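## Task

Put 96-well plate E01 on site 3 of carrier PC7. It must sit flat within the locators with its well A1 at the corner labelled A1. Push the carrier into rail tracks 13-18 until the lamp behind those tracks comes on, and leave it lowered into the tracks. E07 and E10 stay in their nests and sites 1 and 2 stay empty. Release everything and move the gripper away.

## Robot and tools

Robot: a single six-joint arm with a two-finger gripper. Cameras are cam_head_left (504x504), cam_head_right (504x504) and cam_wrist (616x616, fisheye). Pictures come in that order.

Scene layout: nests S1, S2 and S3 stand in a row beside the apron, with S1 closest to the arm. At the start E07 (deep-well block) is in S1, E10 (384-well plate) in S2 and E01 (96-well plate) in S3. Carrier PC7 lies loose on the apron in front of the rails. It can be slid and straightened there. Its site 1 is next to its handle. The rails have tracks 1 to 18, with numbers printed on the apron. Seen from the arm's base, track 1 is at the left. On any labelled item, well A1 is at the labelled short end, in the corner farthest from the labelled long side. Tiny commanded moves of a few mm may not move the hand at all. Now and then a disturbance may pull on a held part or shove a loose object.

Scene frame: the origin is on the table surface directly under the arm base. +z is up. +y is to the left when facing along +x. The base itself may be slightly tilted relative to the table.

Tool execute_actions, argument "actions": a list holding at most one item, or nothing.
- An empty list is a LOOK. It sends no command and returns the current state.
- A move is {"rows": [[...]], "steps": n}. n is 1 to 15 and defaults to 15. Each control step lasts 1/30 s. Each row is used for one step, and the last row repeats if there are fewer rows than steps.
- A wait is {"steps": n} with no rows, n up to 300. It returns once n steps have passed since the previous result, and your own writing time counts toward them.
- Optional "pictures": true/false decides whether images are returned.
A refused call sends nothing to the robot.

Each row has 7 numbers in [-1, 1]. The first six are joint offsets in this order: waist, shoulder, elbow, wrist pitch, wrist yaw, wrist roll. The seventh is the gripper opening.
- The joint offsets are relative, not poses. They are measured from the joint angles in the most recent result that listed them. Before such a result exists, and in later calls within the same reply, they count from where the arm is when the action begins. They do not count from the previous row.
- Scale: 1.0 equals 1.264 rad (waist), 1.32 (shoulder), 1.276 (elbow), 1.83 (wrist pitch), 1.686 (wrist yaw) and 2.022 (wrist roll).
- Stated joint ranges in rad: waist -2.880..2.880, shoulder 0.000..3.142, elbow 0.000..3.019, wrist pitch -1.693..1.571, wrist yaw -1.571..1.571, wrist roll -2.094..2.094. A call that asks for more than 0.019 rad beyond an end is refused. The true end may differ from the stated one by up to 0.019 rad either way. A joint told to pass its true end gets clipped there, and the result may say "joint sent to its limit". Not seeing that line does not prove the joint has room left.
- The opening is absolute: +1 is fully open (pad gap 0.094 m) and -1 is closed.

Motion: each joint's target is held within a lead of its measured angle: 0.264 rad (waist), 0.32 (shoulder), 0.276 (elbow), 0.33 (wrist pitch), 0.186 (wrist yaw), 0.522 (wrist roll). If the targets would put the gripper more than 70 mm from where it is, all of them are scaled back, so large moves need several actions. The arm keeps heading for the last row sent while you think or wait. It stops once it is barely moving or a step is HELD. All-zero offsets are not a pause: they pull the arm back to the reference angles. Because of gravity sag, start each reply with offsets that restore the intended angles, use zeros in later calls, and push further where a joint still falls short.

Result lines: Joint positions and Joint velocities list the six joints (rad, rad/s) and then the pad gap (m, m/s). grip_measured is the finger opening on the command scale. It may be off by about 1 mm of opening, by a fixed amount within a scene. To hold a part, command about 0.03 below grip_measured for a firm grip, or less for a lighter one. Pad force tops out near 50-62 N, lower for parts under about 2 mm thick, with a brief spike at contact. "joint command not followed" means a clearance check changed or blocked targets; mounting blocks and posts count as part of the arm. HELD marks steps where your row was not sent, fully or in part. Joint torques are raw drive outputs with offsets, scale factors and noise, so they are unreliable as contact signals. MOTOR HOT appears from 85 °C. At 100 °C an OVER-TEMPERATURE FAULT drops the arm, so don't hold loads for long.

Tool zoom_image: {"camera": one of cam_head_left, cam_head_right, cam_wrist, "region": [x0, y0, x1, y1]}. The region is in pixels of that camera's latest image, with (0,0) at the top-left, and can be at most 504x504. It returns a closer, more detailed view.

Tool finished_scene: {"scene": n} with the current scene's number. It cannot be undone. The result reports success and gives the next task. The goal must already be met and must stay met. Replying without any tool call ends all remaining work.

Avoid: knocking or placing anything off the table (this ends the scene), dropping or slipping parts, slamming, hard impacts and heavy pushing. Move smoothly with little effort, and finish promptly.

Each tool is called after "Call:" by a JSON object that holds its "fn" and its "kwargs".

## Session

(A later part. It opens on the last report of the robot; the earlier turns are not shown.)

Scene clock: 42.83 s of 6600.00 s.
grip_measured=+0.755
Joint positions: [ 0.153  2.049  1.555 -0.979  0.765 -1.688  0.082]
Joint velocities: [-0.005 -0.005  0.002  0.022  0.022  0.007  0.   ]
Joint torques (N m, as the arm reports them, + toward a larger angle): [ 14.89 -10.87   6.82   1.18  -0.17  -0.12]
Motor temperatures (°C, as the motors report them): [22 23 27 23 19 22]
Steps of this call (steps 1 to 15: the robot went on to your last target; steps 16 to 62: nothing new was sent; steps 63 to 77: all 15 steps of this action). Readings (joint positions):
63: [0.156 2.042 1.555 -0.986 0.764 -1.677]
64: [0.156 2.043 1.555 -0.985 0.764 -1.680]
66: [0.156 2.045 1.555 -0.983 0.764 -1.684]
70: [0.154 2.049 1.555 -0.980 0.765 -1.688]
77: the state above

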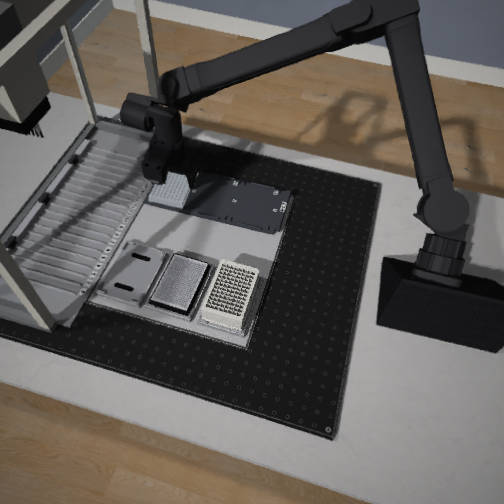

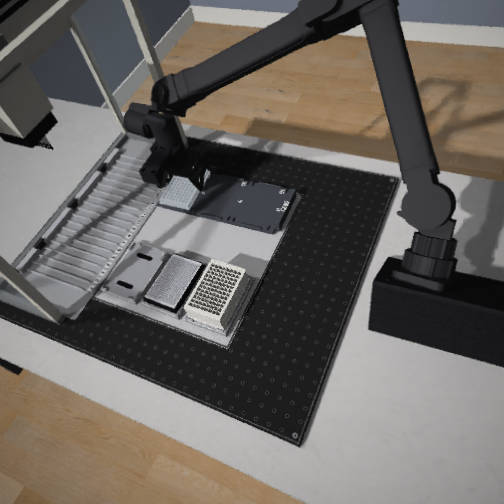

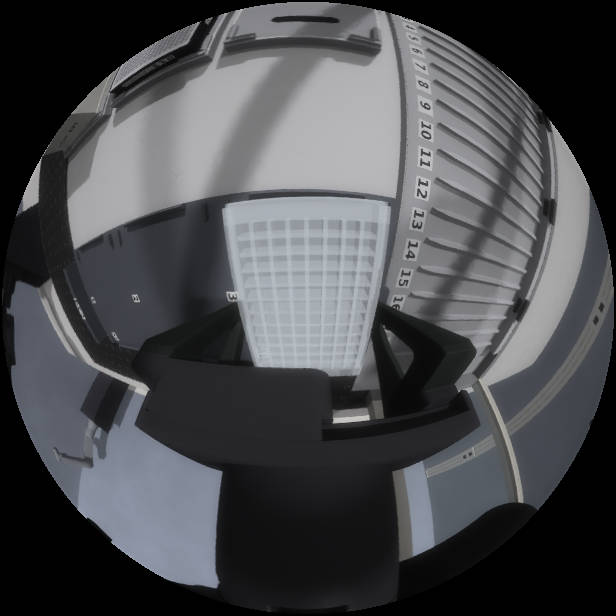

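Nicely aligned, touching. Release.

Call:
{"fn": "execute_actions", "kwargs": {"actions": [{"rows":[[0,0,0.01,0,0,0,0.73],[0,0,0.01,0,0,0,0.74],[0,0,0.01,0,0,0,0.75],[0,0,0.01,0,0,0,0.76],[0,0,0.01,0,0,0,0.78],[0,0,0.01,0,0,0,0.8],[0,0,0.01,0,0,0,0.85],[0,0,0.01,0,0,0,1]]}]}}

Call:
{"fn": "zoom_image", "kwargs": {"camera": "cam_wrist", "region": [190,160,420,390]}}

Call:
{"fn": "zoom_image", "kwargs": {"camera": "cam_head_right", "region": [145,150,235,220]}}

Scene clock: 44.73 s of 6600.00 s.
grip_measured=+1.000
Joint positions: [ 0.153  2.049  1.555 -0.979  0.765 -1.688  0.094]
Joint velocities: [-0.015 -0.005  0.002  0.007 -0.11  -0.007  0.   ]
Joint torques (N m, as the arm reports them, + toward a larger angle): [ 17.05 -12.61   6.84   0.68  -0.12   0.01]
Motor temperatures (°C, as the motors report them): [22 23 27 23 19 22]
Steps of this call (steps 1 to 15: the robot went on to your last target; steps 16 to 42: nothing new was sent; steps 43 to 57: all 15 steps of this action). Readings (joint positions):
43: [0.153 2.049 1.555 -0.979 0.765 -1.688]
44: [0.153 2.049 1.555 -0.979 0.765 -1.688]
46: [0.153 2.049 1.555 -0.979 0.765 -1.688]
50: [0.153 2.049 1.555 -0.979 0.765 -1.688]
57: the state above

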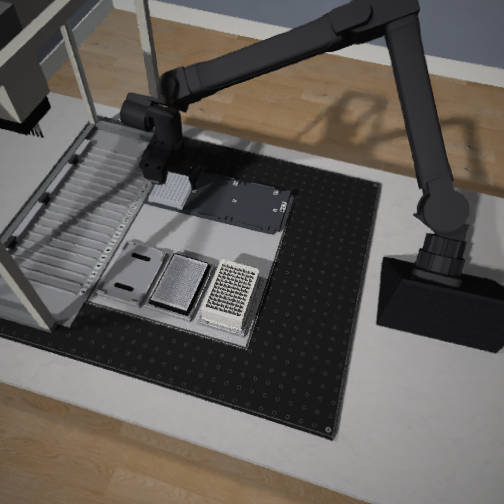

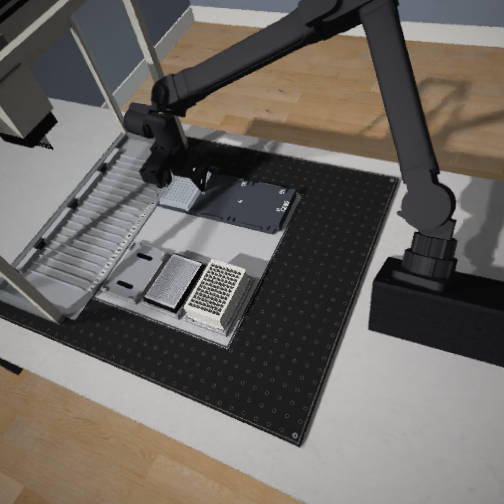

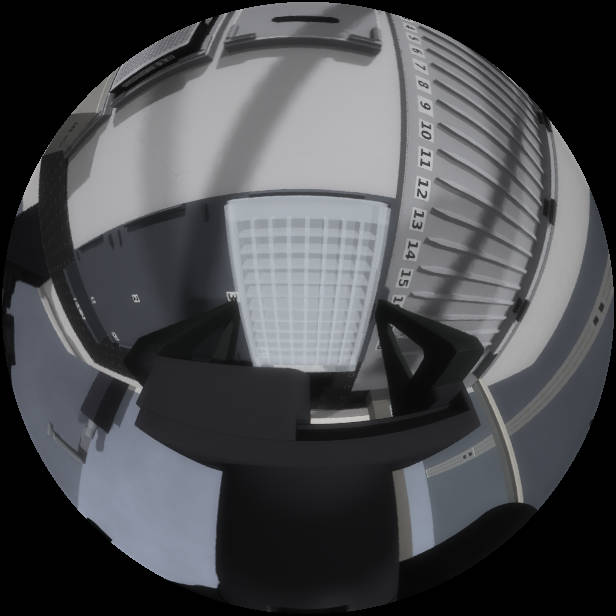

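Region (190, 160, 420, 390) of cam_wrist's 616x616 image, scaled by 2.191, with more detail than that image has.

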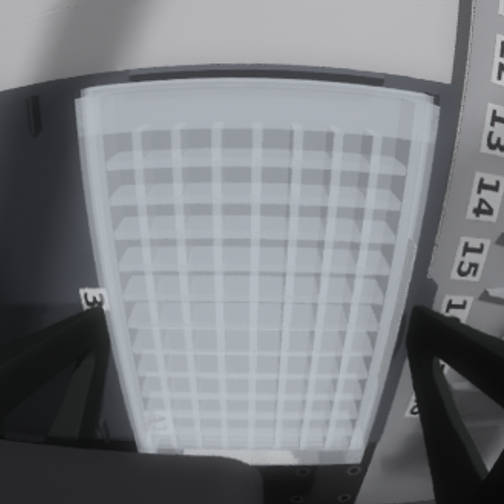

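Region (145, 150, 235, 220) of cam_head_right's 504x504 image, scaled by 5.600, with more detail than that image has.

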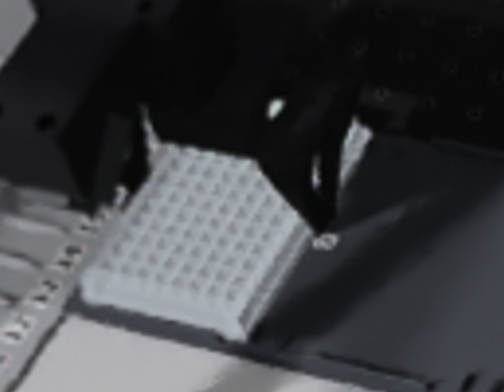

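Call:
{"fn": "execute_actions", "kwargs": {"actions": [{"rows":[[0,0,0.01,-0.008,0,0,0.9],[0,0,0.01,-0.01,0,0,0.9],[0,0,0.01,-0.012,0,0.005,0.9],[0,0,0.01,-0.014,0,0.008,0.9],[0,0,0.01,-0.016,0,0.011,0.9],[0,0,0.01,-0.018,0,0.014,0.9],[0,0,0.01,-0.02,0,0.017,0.9],[0,0,0.01,-0.022,0,0.018,0.9]]}]}}

Call:
{"fn": "zoom_image", "kwargs": {"camera": "cam_wrist", "region": [190,160,420,390]}}

Call:
{"fn": "zoom_image", "kwargs": {"camera": "cam_head_right", "region": [145,150,235,220]}}

Scene clock: 47.70 s of 6600.00 s.
grip_measured=+0.901
Joint positions: [ 0.153  2.049  1.555 -0.998  0.765 -1.665  0.089]
Joint velocities: [-0.005 -0.015  0.007 -0.012 -0.007  0.037  0.001]
Joint torques (N m, as the arm reports them, + toward a larger angle): [ 16.96 -13.07   6.78  -0.06  -0.12   0.11]
Motor temperatures (°C, as the motors report them): [22 23 27 23 19 22]
Steps of this call (steps 1 to 15: the robot went on to your last target; steps 16 to 74: nothing new was sent; steps 75 to 89: all 15 steps of this action). Readings (joint positions):
75: [0.153 2.049 1.555 -0.979 0.765 -1.688]
76: [0.153 2.049 1.555 -0.979 0.765 -1.688]
78: [0.153 2.049 1.555 -0.982 0.765 -1.687]
82: [0.153 2.049 1.555 -0.996 0.765 -1.675]
89: the state above

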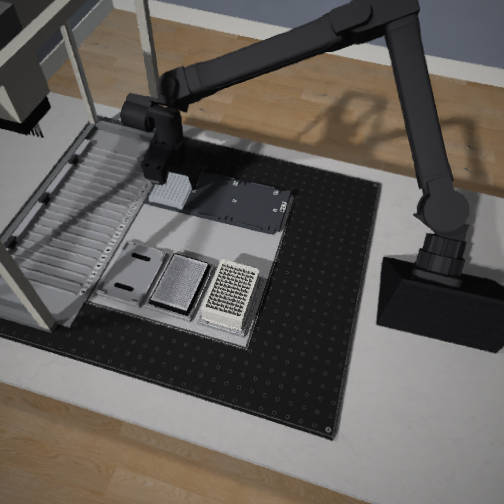

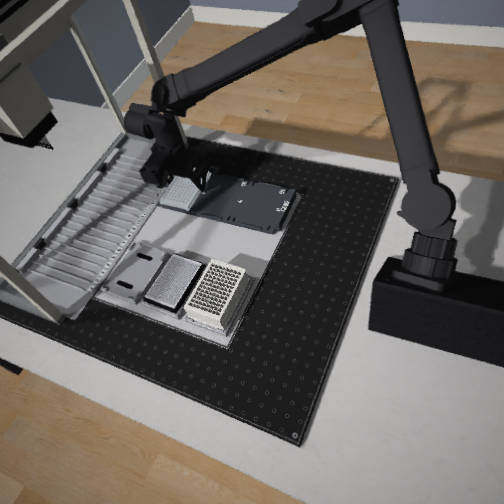

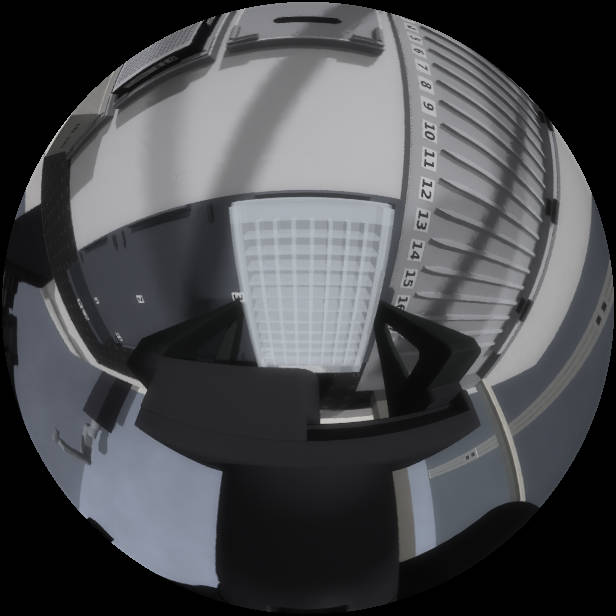

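Region (190, 160, 420, 390) of cam_wrist's 616x616 image, scaled by 2.191, with more detail than that image has.

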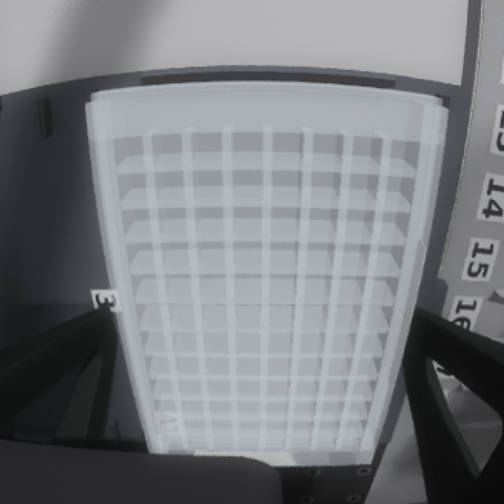

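Region (145, 150, 235, 220) of cam_head_right's 504x504 image, scaled by 5.600, with more detail than that image has.

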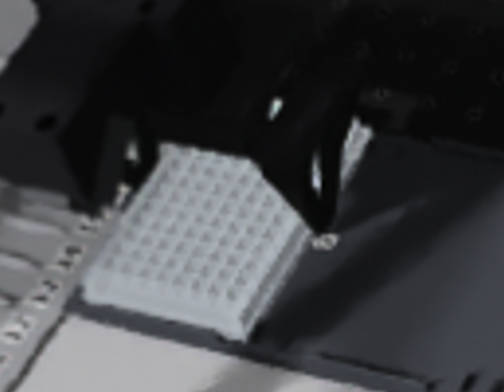

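Push slightly more by closing a little, then open.

Call:
{"fn": "execute_actions", "kwargs": {"actions": [{"rows":[[0,0,0.01,-0.012,0,0,0.89],[0,0,0.01,-0.012,0,0,0.88],[0,0,0.01,-0.012,0,0,0.875],[0,0,0.01,-0.012,0,0,0.87],[0,0,0.01,-0.012,0,0,0.87],[0,0,0.01,-0.012,0,0,0.87],[0,0,0.01,0,0,0,0.9],[0,0,0.01,0,0,0,1]]}]}}

Call:
{"fn": "zoom_image", "kwargs": {"camera": "cam_wrist", "region": [190,160,420,390]}}

Call:
{"fn": "zoom_image", "kwargs": {"camera": "cam_head_right", "region": [145,150,235,220]}}

Scene clock: 50.27 s of 6600.00 s.
grip_measured=+1.000
Joint positions: [ 0.153  2.049  1.555 -0.998  0.764 -1.663  0.094]
Joint velocities: [ 0.015 -0.005  0.007 -0.007  0.022  0.022  0.   ]
Joint torques (N m, as the arm reports them, + toward a larger angle): [ 17.03 -12.93   6.81   0.6   -0.08  -0.02]
Motor temperatures (°C, as the motors report them): [22 23 27 23 19 22]
Steps of this call (steps 1 to 15: the robot went on to your last target; steps 16 to 62: nothing new was sent; steps 63 to 77: all 15 steps of this action). Readings (joint positions):
63: [0.153 2.049 1.555 -0.998 0.765 -1.663]
64: [0.153 2.049 1.555 -0.998 0.765 -1.663]
66: [0.153 2.049 1.555 -0.998 0.764 -1.663]
70: [0.153 2.049 1.555 -0.998 0.764 -1.663]
77: the state above

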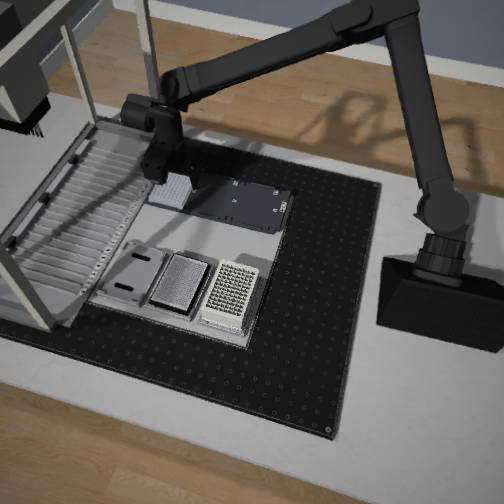

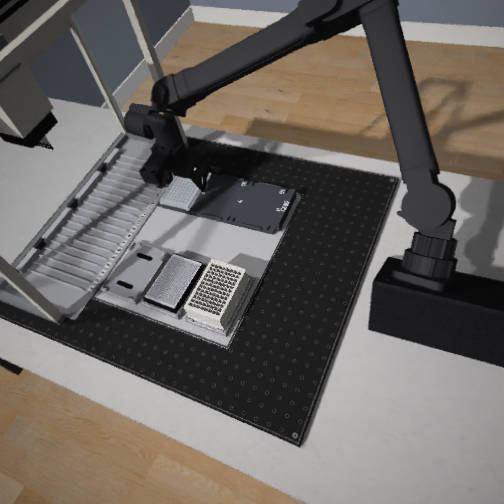

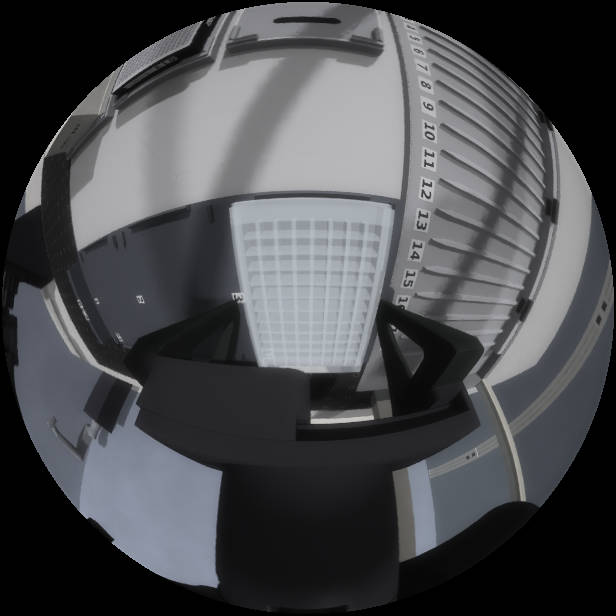

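Region (190, 160, 420, 390) of cam_wrist's 616x616 image, scaled by 2.191, with more detail than that image has.

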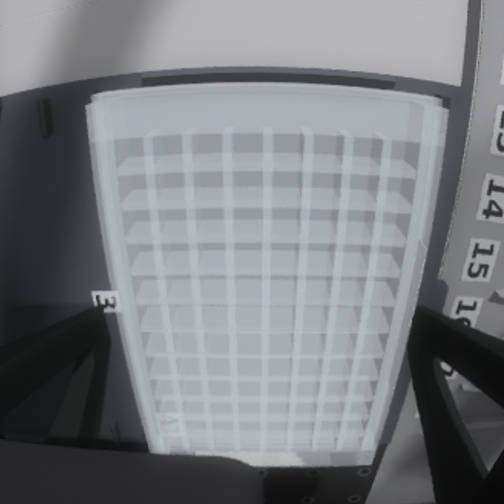

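Region (145, 150, 235, 220) of cam_head_right's 504x504 image, scaled by 5.600, with more detail than that image has.

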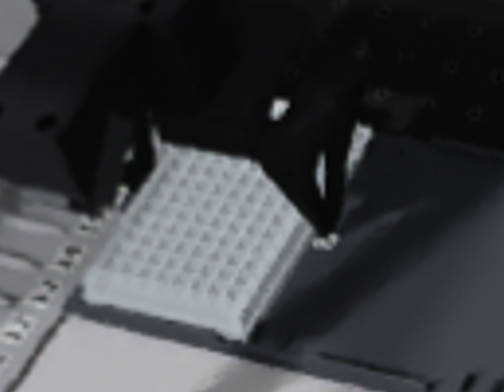

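Call:
{"fn": "execute_actions", "kwargs": {"actions": [{"rows":[[0,-0.02,0.01,0.015,0,0,1],[0,-0.03,0.01,0.015,0,0,1],[0,-0.04,0.01,0.015,0,0,1],[0,-0.05,0.01,0.01,0,0,1],[0,-0.065,0.01,0,0,0,1],[0,-0.08,0.01,-0.01,0,0,1],[0,-0.095,0.01,-0.025,0,0.01,1],[0,-0.11,0.01,-0.04,0,0.02,1],[0,-0.12,0.01,-0.06,0,0.03,1],[0,-0.13,0.01,-0.085,0,0.03,1]]}], "pictures": false}}

Call:
{"fn": "execute_actions", "kwargs": {"actions": [{"steps":10}]}}

Call:
{"fn": "zoom_image", "kwargs": {"camera": "cam_wrist", "region": [220,90,480,310]}}

Call:
{"fn": "zoom_image", "kwargs": {"camera": "cam_head_left", "region": [120,140,310,250]}}

Scene clock: 53.90 s of 6600.00 s.
grip_measured=+1.000
Joint positions: [ 0.153  1.866  1.555 -1.132  0.764 -1.62   0.094]
Joint velocities: [-0.015 -0.347  0.002 -0.066 -0.022  0.037  0.   ]
Joint torques (N m, as the arm reports them, + toward a larger angle): [15.47 -9.47  7.51  0.24 -0.12  0.09]
Motor temperatures (°C, as the motors report them): [22 23 27 23 19 22]
Steps of this call (steps 1 to 15: the robot went on to your last target; steps 16 to 90: nothing new was sent; then 0.13 s passed at rest; steps 91 to 105: all 15 steps of this action). Readings (joint positions):
91: [0.153 2.049 1.555 -0.996 0.764 -1.663]
92: [0.153 2.048 1.555 -0.993 0.764 -1.663]
94: [0.153 2.043 1.555 -0.990 0.764 -1.663]
98: [0.153 2.000 1.555 -1.015 0.764 -1.655]
105: the state above

Scene clock: 54.23 s of 6600.00 s.
grip_measured=+1.000
Joint positions: [ 0.153  1.855  1.555 -1.136  0.764 -1.612  0.094]
Joint velocities: [ 0.005 -0.015 -0.002  0.002  0.066 -0.051  0.   ]
Joint torques (N m, as the arm reports them, + toward a larger angle): [ 15.38 -10.17   7.45   0.15  -0.12   0.1 ]
Motor temperatures (°C, as the motors report them): [22 23 27 23 19 22]
Steps of this call (steps 1 to 10: the robot went on to your last target). Readings (joint positions):
1: [0.153 1.857 1.555 -1.134 0.764 -1.618]
2: [0.153 1.852 1.555 -1.134 0.764 -1.617]
4: [0.153 1.852 1.555 -1.135 0.764 -1.615]
8: [0.153 1.855 1.555 -1.136 0.764 -1.612]
10: the state above

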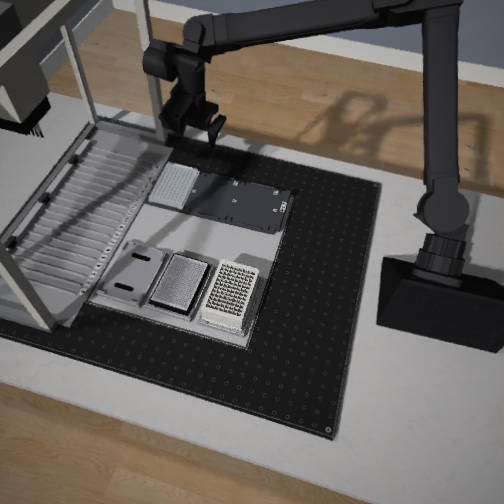

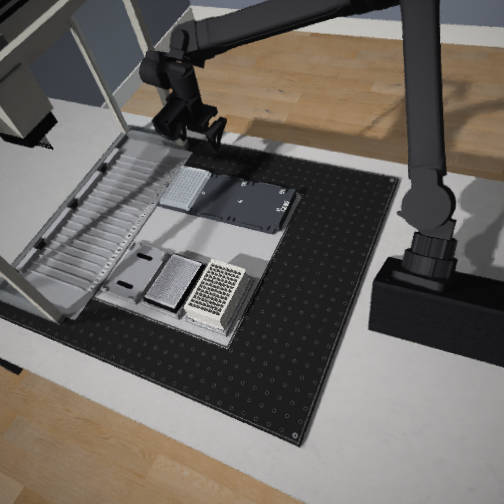

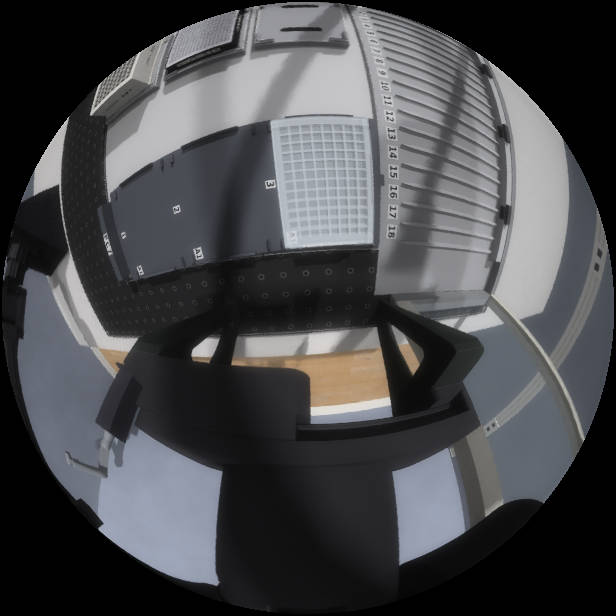

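Region (220, 90, 480, 310) of cam_wrist's 616x616 image, scaled by 1.938, with more detail than that image has; it fills the top 426 rows of this view, and the rest is white.

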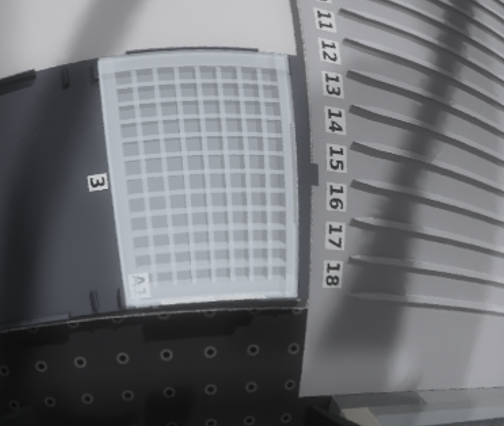

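Region (120, 140, 310, 250) of cam_head_left's 504x504 image, scaled by 2.653, with more detail than that image has; it fills the top 292 rows of this view, and the rest is white.

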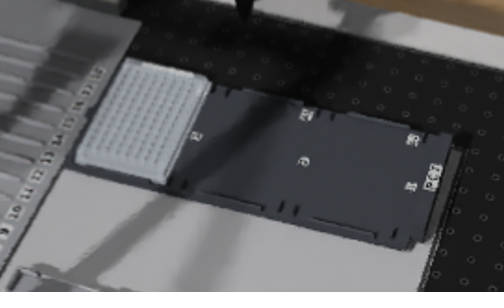

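Call:
{"fn": "execute_actions", "kwargs": {"actions": [{"rows":[[0,-0.02,-0.03,0.01,0,0,0.9],[0,-0.045,-0.07,0.02,0,0.03,0.8],[0,-0.075,-0.12,0.035,0,0.08,0.6],[0,-0.105,-0.17,0.05,0,0.14,0.4],[0,-0.135,-0.22,0.065,0,0.2,0.2],[0,-0.165,-0.28,0.08,0,0.26,0],[-0.005,-0.2,-0.34,0.1,0,0.32,0],[-0.01,-0.23,-0.4,0.12,0,0.38,0],[-0.012,-0.26,-0.46,0.14,0,0.44,0],[-0.014,-0.29,-0.52,0.16,0,0.5,0],[-0.016,-0.32,-0.58,0.18,0,0.56,0],[-0.018,-0.35,-0.63,0.195,0,0.62,0],[-0.02,-0.375,-0.675,0.21,0,0.68,0],[-0.022,-0.39,-0.71,0.22,0,0.73,0],[-0.022,-0.398,-0.733,0.228,0,0.765,0]]}], "pictures": false}}

Call:
{"fn": "execute_actions", "kwargs": {"actions": [{"steps":25}]}}

Scene clock: 59.10 s of 6600.00 s.
grip_measured=+0.002
Joint positions: [ 0.147  1.358  0.69  -0.784  0.764 -0.547  0.047]
Joint velocities: [-0.103 -0.835 -1.409  0.52  -0.022  2.718 -0.001]
Joint torques (N m, as the arm reports them, + toward a larger angle): [ 6.27 -4.09  6.64  1.6  -0.07  0.05]
Motor temperatures (°C, as the motors report them): [22 23 27 23 19 22]
Steps of this call (steps 1 to 30: the robot went on to your last target; steps 31 to 90: nothing new was sent; then 1.37 s passed at rest; steps 91 to 105: all 15 steps of this action). Readings (joint positions):
91: [0.153 1.855 1.552 -1.135 0.764 -1.610]
92: [0.153 1.849 1.538 -1.127 0.764 -1.602]
94: [0.153 1.811 1.459 -1.089 0.764 -1.534]
98: [0.153 1.661 1.183 -0.991 0.764 -1.234]
105: the state above

Scene clock: 59.93 s of 6600.00 s.
grip_measured=+0.002
Joint positions: [ 0.137  1.324  0.607 -0.737  0.764 -0.075  0.047]
Joint velocities: [-0.005  0.005  0.007 -0.002 -0.051 -0.081  0.001]
Joint torques (N m, as the arm reports them, + toward a larger angle): [ 5.88 -4.6   5.96  1.32 -0.04  0.1 ]
Motor temperatures (°C, as the motors report them): [22 23 27 23 19 22]
Steps of this call (steps 1 to 25: the robot went on to your last target). Readings (joint positions):
1: [0.144 1.335 0.649 -0.772 0.764 -0.454]
2: [0.141 1.325 0.623 -0.767 0.764 -0.378]
4: [0.137 1.324 0.607 -0.759 0.764 -0.268]
8: [0.137 1.324 0.607 -0.739 0.764 -0.153]
25: the state above

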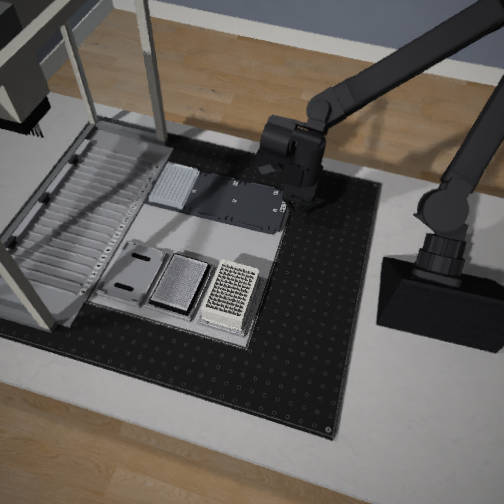

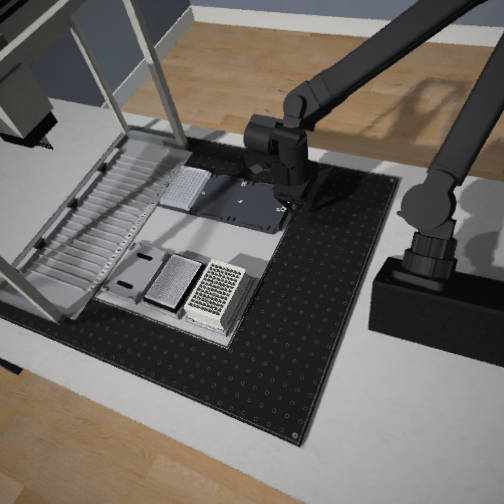

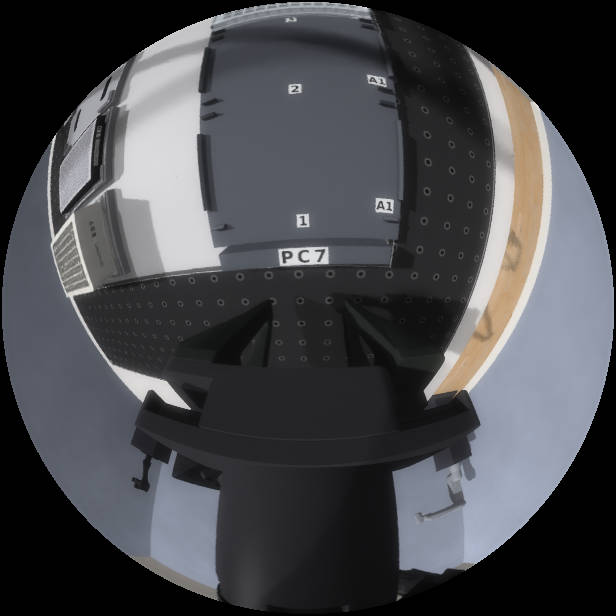

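Call:
{"fn": "execute_actions", "kwargs": {"actions": [{"rows":[[-0.012,0.015,-0.006,0.015,0,-0.01,0],[-0.02,0.022,-0.009,0.025,0,-0.018,0],[-0.027,0.029,-0.012,0.036,0,-0.026,0],[-0.034,0.036,-0.015,0.047,-0.003,-0.034,0],[-0.042,0.043,-0.018,0.058,-0.003,-0.042,0],[-0.049,0.05,-0.021,0.069,-0.005,-0.05,0],[-0.056,0.056,-0.024,0.08,-0.006,-0.057,0],[-0.062,0.061,-0.026,0.09,-0.006,-0.062,0]]}]}}

Scene clock: 62.63 s of 6600.00 s.
grip_measured=+0.002
Joint positions: [ 0.067  1.394  0.58  -0.592  0.756 -0.182  0.047]
Joint velocities: [-0.005 -0.005 -0.012  0.046  0.022 -0.022  0.001]
Joint torques (N m, as the arm reports them, + toward a larger angle): [ 6.3  -4.85  3.4   1.24 -0.13 -0.07]
Motor temperatures (°C, as the motors report them): [22 23 27 23 19 22]
Steps of this call (steps 1 to 30: the robot went on to your last target; steps 31 to 66: nothing new was sent; steps 67 to 81: all 15 steps of this action). Readings (joint positions):
67: [0.137 1.324 0.607 -0.735 0.764 -0.075]
68: [0.136 1.325 0.607 -0.729 0.764 -0.080]
70: [0.128 1.332 0.606 -0.702 0.763 -0.096]
74: [0.090 1.367 0.595 -0.625 0.757 -0.142]
81: the state above

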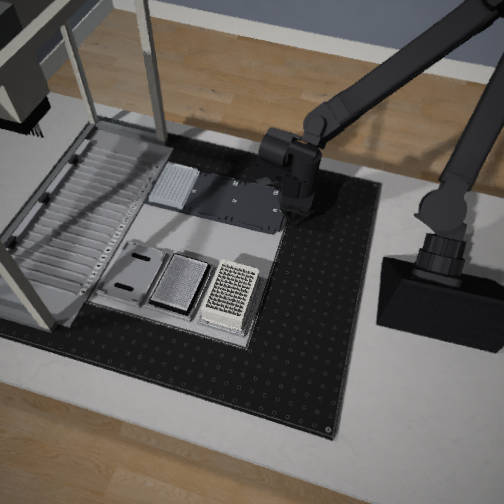

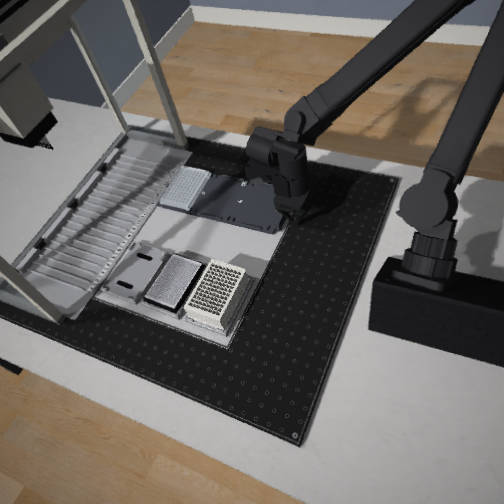

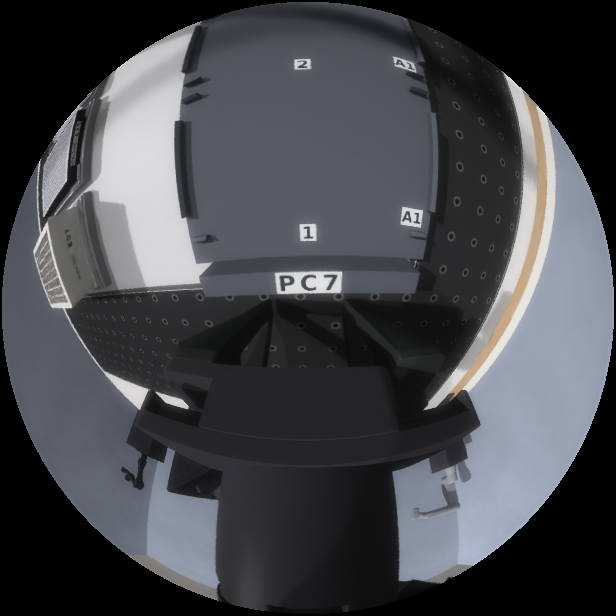

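Call:
{"fn": "execute_actions", "kwargs": {"actions": [{"rows":[[0.01,0,0.03,0,0,0,0],[0.012,0.005,0.04,-0.004,0,0,0],[0.014,0.012,0.048,-0.007,0,0.002,0],[0.016,0.019,0.056,-0.009,0.002,0.004,0],[0.017,0.026,0.064,-0.011,0.002,0.006,0],[0.019,0.033,0.072,-0.013,0.002,0.008,0],[0.02,0.04,0.08,-0.015,0.003,0.01,0],[0.022,0.048,0.088,-0.017,0.003,0.011,0],[0.023,0.055,0.096,-0.019,0.003,0.013,0],[0.025,0.062,0.104,-0.021,0.004,0.014,0],[0.026,0.07,0.112,-0.022,0.004,0.016,0],[0.027,0.077,0.12,-0.024,0.004,0.017,0],[0.028,0.084,0.128,-0.025,0.004,0.018,0],[0.029,0.091,0.136,-0.026,0.004,0.019,0],[0.03,0.098,0.144,-0.027,0.004,0.02,0]]}], "pictures": false}}

Call:
{"fn": "execute_actions", "kwargs": {"actions": [{"steps":10}]}}

Call:
{"fn": "zoom_image", "kwargs": {"camera": "cam_head_left", "region": [60,120,300,250]}}

Scene clock: 67.20 s of 6600.00 s.
grip_measured=+0.001
Joint positions: [ 0.089  1.479  0.683 -0.642  0.768 -0.157  0.047]
Joint velocities: [ 0.034  0.259  0.291 -0.085  0.066  0.125 -0.001]
Joint torques (N m, as the arm reports them, + toward a larger angle): [ 9.49 -4.28  9.44  0.85 -0.2   0.05]
Motor temperatures (°C, as the motors report them): [22 22 27 23 19 22]
Steps of this call (steps 1 to 15: the robot went on to your last target; steps 16 to 90: nothing new was sent; then 1.07 s passed at rest; steps 91 to 105: all 15 steps of this action). Readings (joint positions):
91: [0.067 1.394 0.581 -0.590 0.756 -0.192]
92: [0.067 1.394 0.582 -0.590 0.756 -0.191]
94: [0.068 1.395 0.592 -0.592 0.757 -0.189]
98: [0.074 1.415 0.626 -0.612 0.761 -0.183]
105: the state above

Scene clock: 67.53 s of 6600.00 s.
grip_measured=+0.001
Joint positions: [ 0.092  1.505  0.716 -0.643  0.767 -0.153  0.047]
Joint velocities: [ 0.015 -0.005 -0.007  0.012 -0.022 -0.007 -0.   ]
Joint torques (N m, as the arm reports them, + toward a larger angle): [ 9.75 -5.44  8.31  0.76 -0.17  0.13]
Motor temperatures (°C, as the motors report them): [22 22 27 23 19 22]
Steps of this call (steps 1 to 10: the robot went on to your last target). Readings (joint positions):
1: [0.091 1.488 0.693 -0.643 0.768 -0.154]
2: [0.092 1.495 0.701 -0.643 0.768 -0.153]
4: [0.092 1.503 0.713 -0.643 0.767 -0.153]
8: [0.092 1.505 0.716 -0.643 0.767 -0.153]
10: the state above

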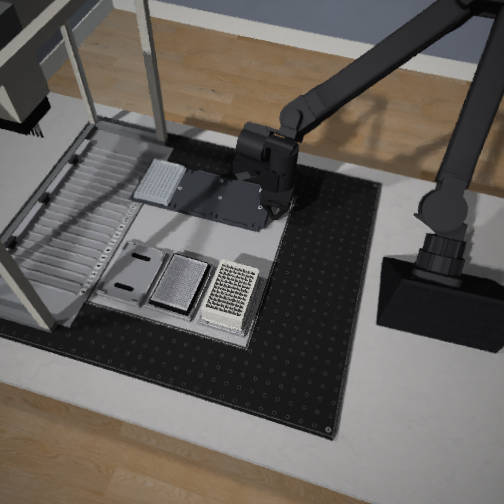

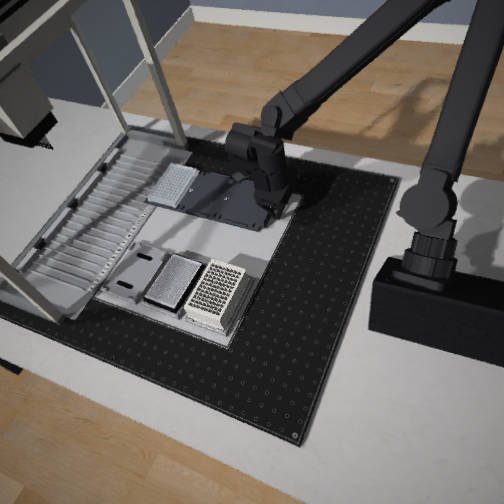

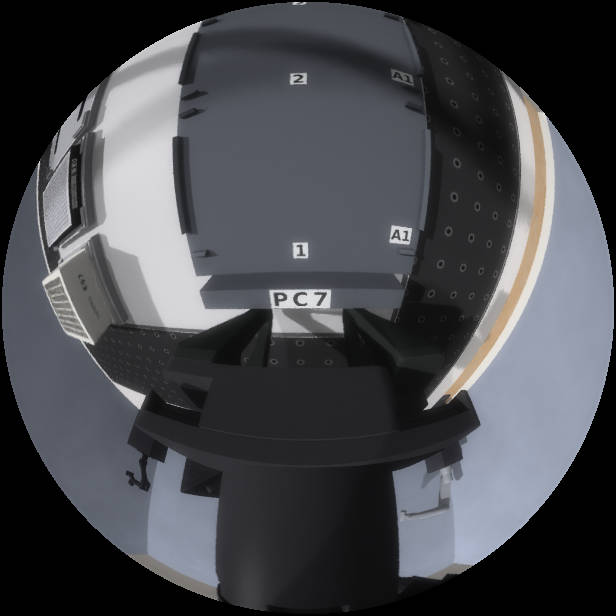

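Region (60, 120, 300, 250) of cam_head_left's 504x504 image, scaled by 2.100, with more detail than that image has; it fills the top 273 rows of this view, and the rest is white.

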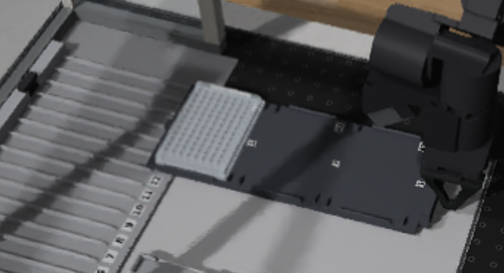

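Call:
{"fn": "execute_actions", "kwargs": {"actions": [{"rows":[[0.012,0.022,0.048,0,-0.003,0.006,0],[0.014,0.031,0.06,-0.002,-0.003,0.008,0],[0.017,0.04,0.072,-0.005,-0.003,0.01,0],[0.019,0.049,0.084,-0.007,-0.004,0.012,0],[0.021,0.058,0.096,-0.01,-0.004,0.014,0],[0.023,0.067,0.108,-0.013,-0.004,0.016,0],[0.025,0.076,0.12,-0.016,-0.004,0.018,0],[0.027,0.085,0.132,-0.018,-0.004,0.02,0],[0.029,0.094,0.144,-0.021,-0.004,0.022,0],[0.031,0.103,0.157,-0.024,-0.004,0.024,0],[0.032,0.112,0.169,-0.027,-0.004,0.026,0],[0.034,0.12,0.181,-0.03,-0.004,0.028,0],[0.035,0.129,0.194,-0.033,-0.004,0.029,0],[0.037,0.137,0.206,-0.036,-0.004,0.03,0],[0.038,0.145,0.218,-0.039,-0.004,0.031,0]]}], "pictures": false}}

Call:
{"fn": "execute_actions", "kwargs": {"actions": [{"steps":12}]}}

Call:
{"fn": "zoom_image", "kwargs": {"camera": "cam_head_left", "region": [60,120,300,250]}}

Scene clock: 71.93 s of 6600.00 s.
grip_measured=+0.001
Joint positions: [ 0.118  1.661  0.912 -0.701  0.764 -0.111  0.047]
Joint velocities: [ 0.024  0.317  0.466 -0.154  0.022  0.022 -0.   ]
Joint torques (N m, as the arm reports them, + toward a larger angle): [12.98 -7.27  9.07  0.57 -0.18  0.15]
Motor temperatures (°C, as the motors report them): [22 22 27 23 19 22]
Steps of this call (steps 1 to 30: the robot went on to your last target; steps 31 to 90: nothing new was sent; then 0.90 s passed at rest; steps 91 to 105: all 15 steps of this action). Readings (joint positions):
91: [0.092 1.506 0.716 -0.643 0.767 -0.153]
92: [0.092 1.508 0.718 -0.645 0.767 -0.152]
94: [0.095 1.518 0.729 -0.656 0.767 -0.148]
98: [0.105 1.565 0.784 -0.674 0.766 -0.131]
105: the state above

Scene clock: 72.33 s of 6600.00 s.
grip_measured=+0.001
Joint positions: [ 0.124  1.683  0.948 -0.706  0.763 -0.105  0.047]
Joint velocities: [-0.015  0.005 -0.012 -0.002 -0.037  0.066  0.   ]
Joint torques (N m, as the arm reports them, + toward a larger angle): [12.97 -7.78  8.54  0.49 -0.14  0.15]
Motor temperatures (°C, as the motors report them): [22 22 28 23 19 22]
Steps of this call (steps 1 to 12: the robot went on to your last target). Readings (joint positions):
1: [0.120 1.670 0.926 -0.704 0.764 -0.110]
2: [0.121 1.678 0.936 -0.705 0.764 -0.109]
4: [0.123 1.683 0.947 -0.705 0.763 -0.107]
8: [0.124 1.683 0.948 -0.705 0.763 -0.106]
12: the state above

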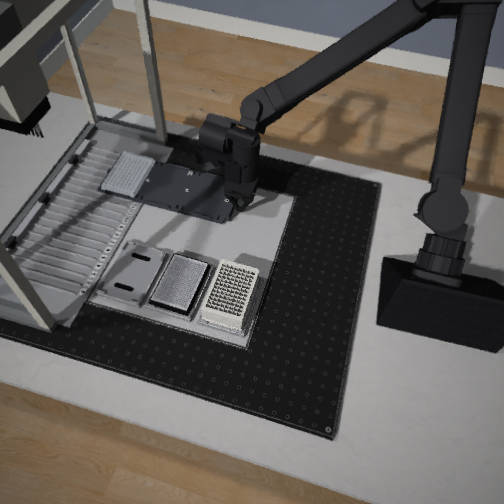

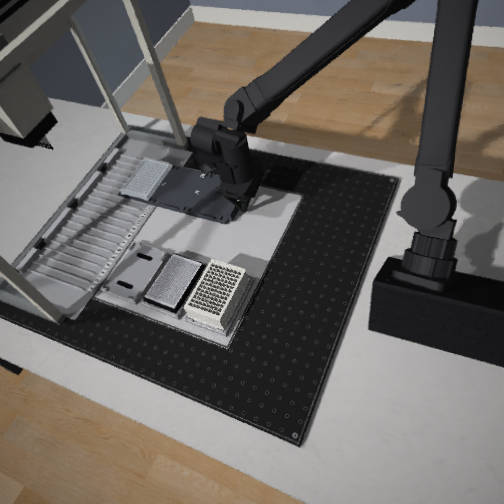

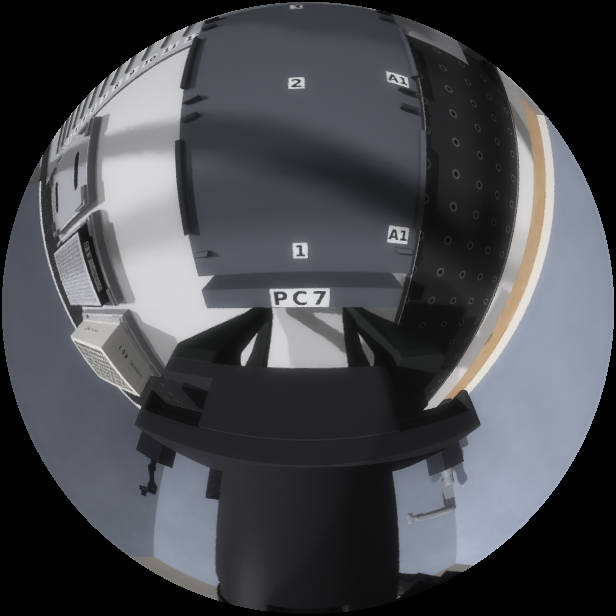

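Region (60, 120, 300, 250) of cam_head_left's 504x504 image, scaled by 2.100, with more detail than that image has; it fills the top 273 rows of this view, and the rest is white.

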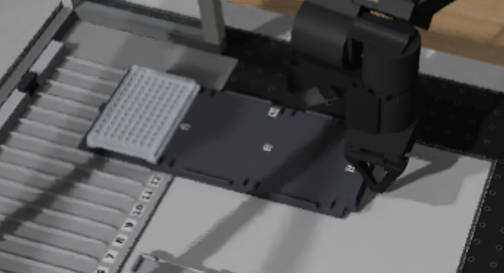

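Call:
{"fn": "execute_actions", "kwargs": {"actions": [{"rows":[[0.013,0.018,0.048,-0.007,0,0,0],[0.014,0.027,0.061,-0.01,0,0,0],[0.014,0.036,0.074,-0.013,0,0,0],[0.015,0.045,0.087,-0.016,0,0,0],[0.015,0.054,0.1,-0.019,0,0,0],[0.016,0.062,0.113,-0.022,0,0,0],[0.016,0.071,0.126,-0.026,0,0,0],[0.017,0.079,0.139,-0.029,0,0,0],[0.017,0.088,0.152,-0.032,0,0,0],[0.018,0.096,0.165,-0.036,0,0,0],[0.018,0.104,0.178,-0.039,0,0,0],[0.019,0.112,0.19,-0.042,0,0,0],[0.019,0.12,0.202,-0.045,0,0,0],[0.02,0.128,0.214,-0.048,0,0,0],[0.02,0.135,0.226,-0.051,0,0,0]]}], "pictures": false}}

Call:
{"fn": "execute_actions", "kwargs": {"actions": [{"steps":12}]}}

Scene clock: 76.67 s of 6600.00 s.
grip_measured=+0.001
Joint positions: [ 0.135  1.817  1.15  -0.79   0.765 -0.104  0.047]
Joint velocities: [ 0.044  0.278  0.437 -0.139  0.007 -0.066 -0.   ]
Joint torques (N m, as the arm reports them, + toward a larger angle): [14.55 -8.27 10.04  0.8  -0.11  0.  ]
Motor temperatures (°C, as the motors report them): [22 22 28 23 19 22]
Steps of this call (steps 1 to 30: the robot went on to your last target; steps 31 to 90: nothing new was sent; then 0.83 s passed at rest; steps 91 to 105: all 15 steps of this action). Readings (joint positions):
91: [0.124 1.683 0.949 -0.707 0.763 -0.104]
92: [0.124 1.685 0.952 -0.711 0.763 -0.104]
94: [0.124 1.694 0.965 -0.728 0.764 -0.104]
98: [0.128 1.733 1.022 -0.755 0.766 -0.104]
105: the state above

Scene clock: 77.07 s of 6600.00 s.
grip_measured=+0.001
Joint positions: [ 0.136  1.839  1.185 -0.793  0.765 -0.104  0.047]
Joint velocities: [-0.015 -0.005  0.002 -0.007 -0.066  0.007  0.001]
Joint torques (N m, as the arm reports them, + toward a larger angle): [15.2  -8.96  9.25  0.54 -0.1  -0.01]
Motor temperatures (°C, as the motors report them): [22 22 28 23 19 22]
Steps of this call (steps 1 to 12: the robot went on to your last target). Readings (joint positions):
1: [0.136 1.825 1.163 -0.793 0.765 -0.104]
2: [0.136 1.832 1.174 -0.793 0.765 -0.104]
4: [0.136 1.839 1.185 -0.793 0.765 -0.104]
8: [0.136 1.839 1.185 -0.793 0.765 -0.104]
12: the state above

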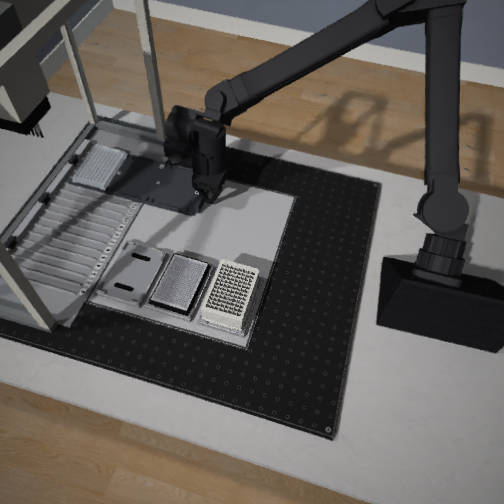

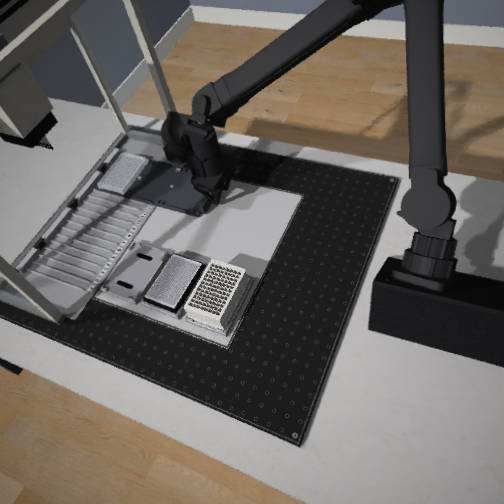

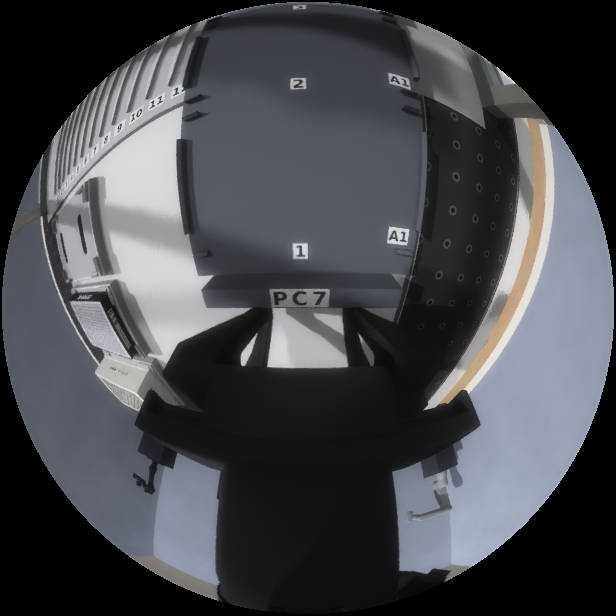

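Call:
{"fn": "execute_actions", "kwargs": {"actions": [{"rows":[[0,0.02,0.045,0.008,0,0,0],[0,0.024,0.051,0.008,0,0,0],[0,0.028,0.057,0.008,0,0,0],[0,0.032,0.063,0.008,0,0,0],[0,0.036,0.069,0.008,0,0,0],[0,0.04,0.075,0.008,0,0,0],[0,0.044,0.081,0.008,0,0,0]]}]}}

Scene clock: 79.10 s of 6600.00 s.
grip_measured=+0.001
Joint positions: [ 0.137  1.864  1.223 -0.793  0.765 -0.105  0.047]
Joint velocities: [-0.005 -0.015  0.007  0.007  0.095 -0.007 -0.   ]
Joint torques (N m, as the arm reports them, + toward a larger angle): [14.12 -8.36 10.68  1.26 -0.03  0.02]
Motor temperatures (°C, as the motors report them): [22 22 28 23 19 22]
Steps of this call (steps 1 to 30: the robot went on to your last target; steps 31 to 46: nothing new was sent; steps 47 to 61: all 15 steps of this action). Readings (joint positions):
47: [0.136 1.839 1.185 -0.793 0.765 -0.104]
48: [0.136 1.839 1.186 -0.793 0.765 -0.104]
50: [0.136 1.841 1.188 -0.793 0.766 -0.104]
54: [0.137 1.854 1.207 -0.793 0.766 -0.104]
61: the state above

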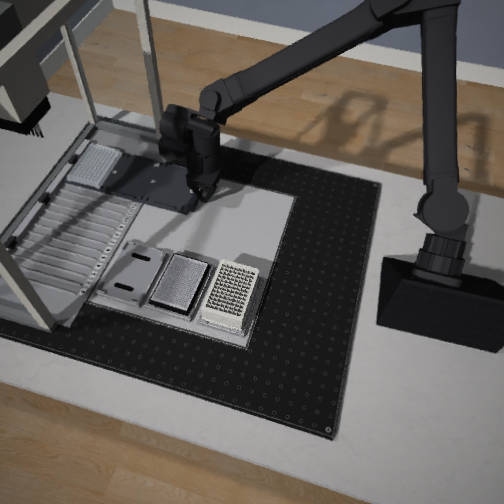

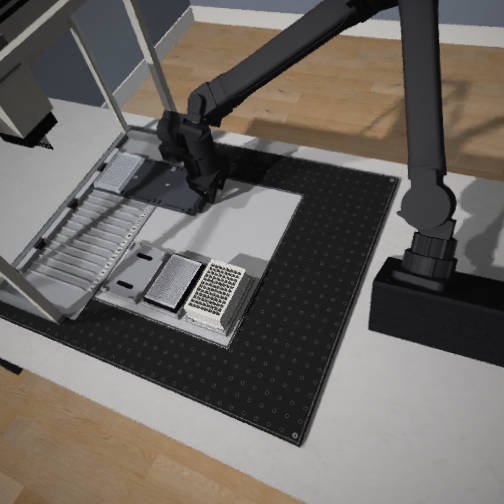

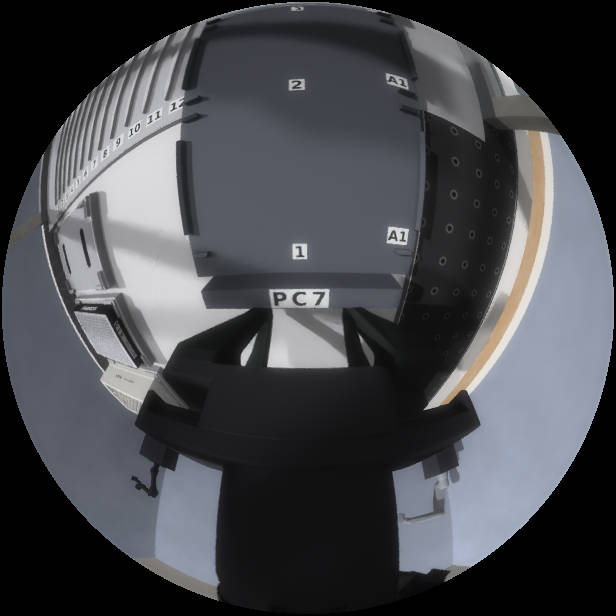

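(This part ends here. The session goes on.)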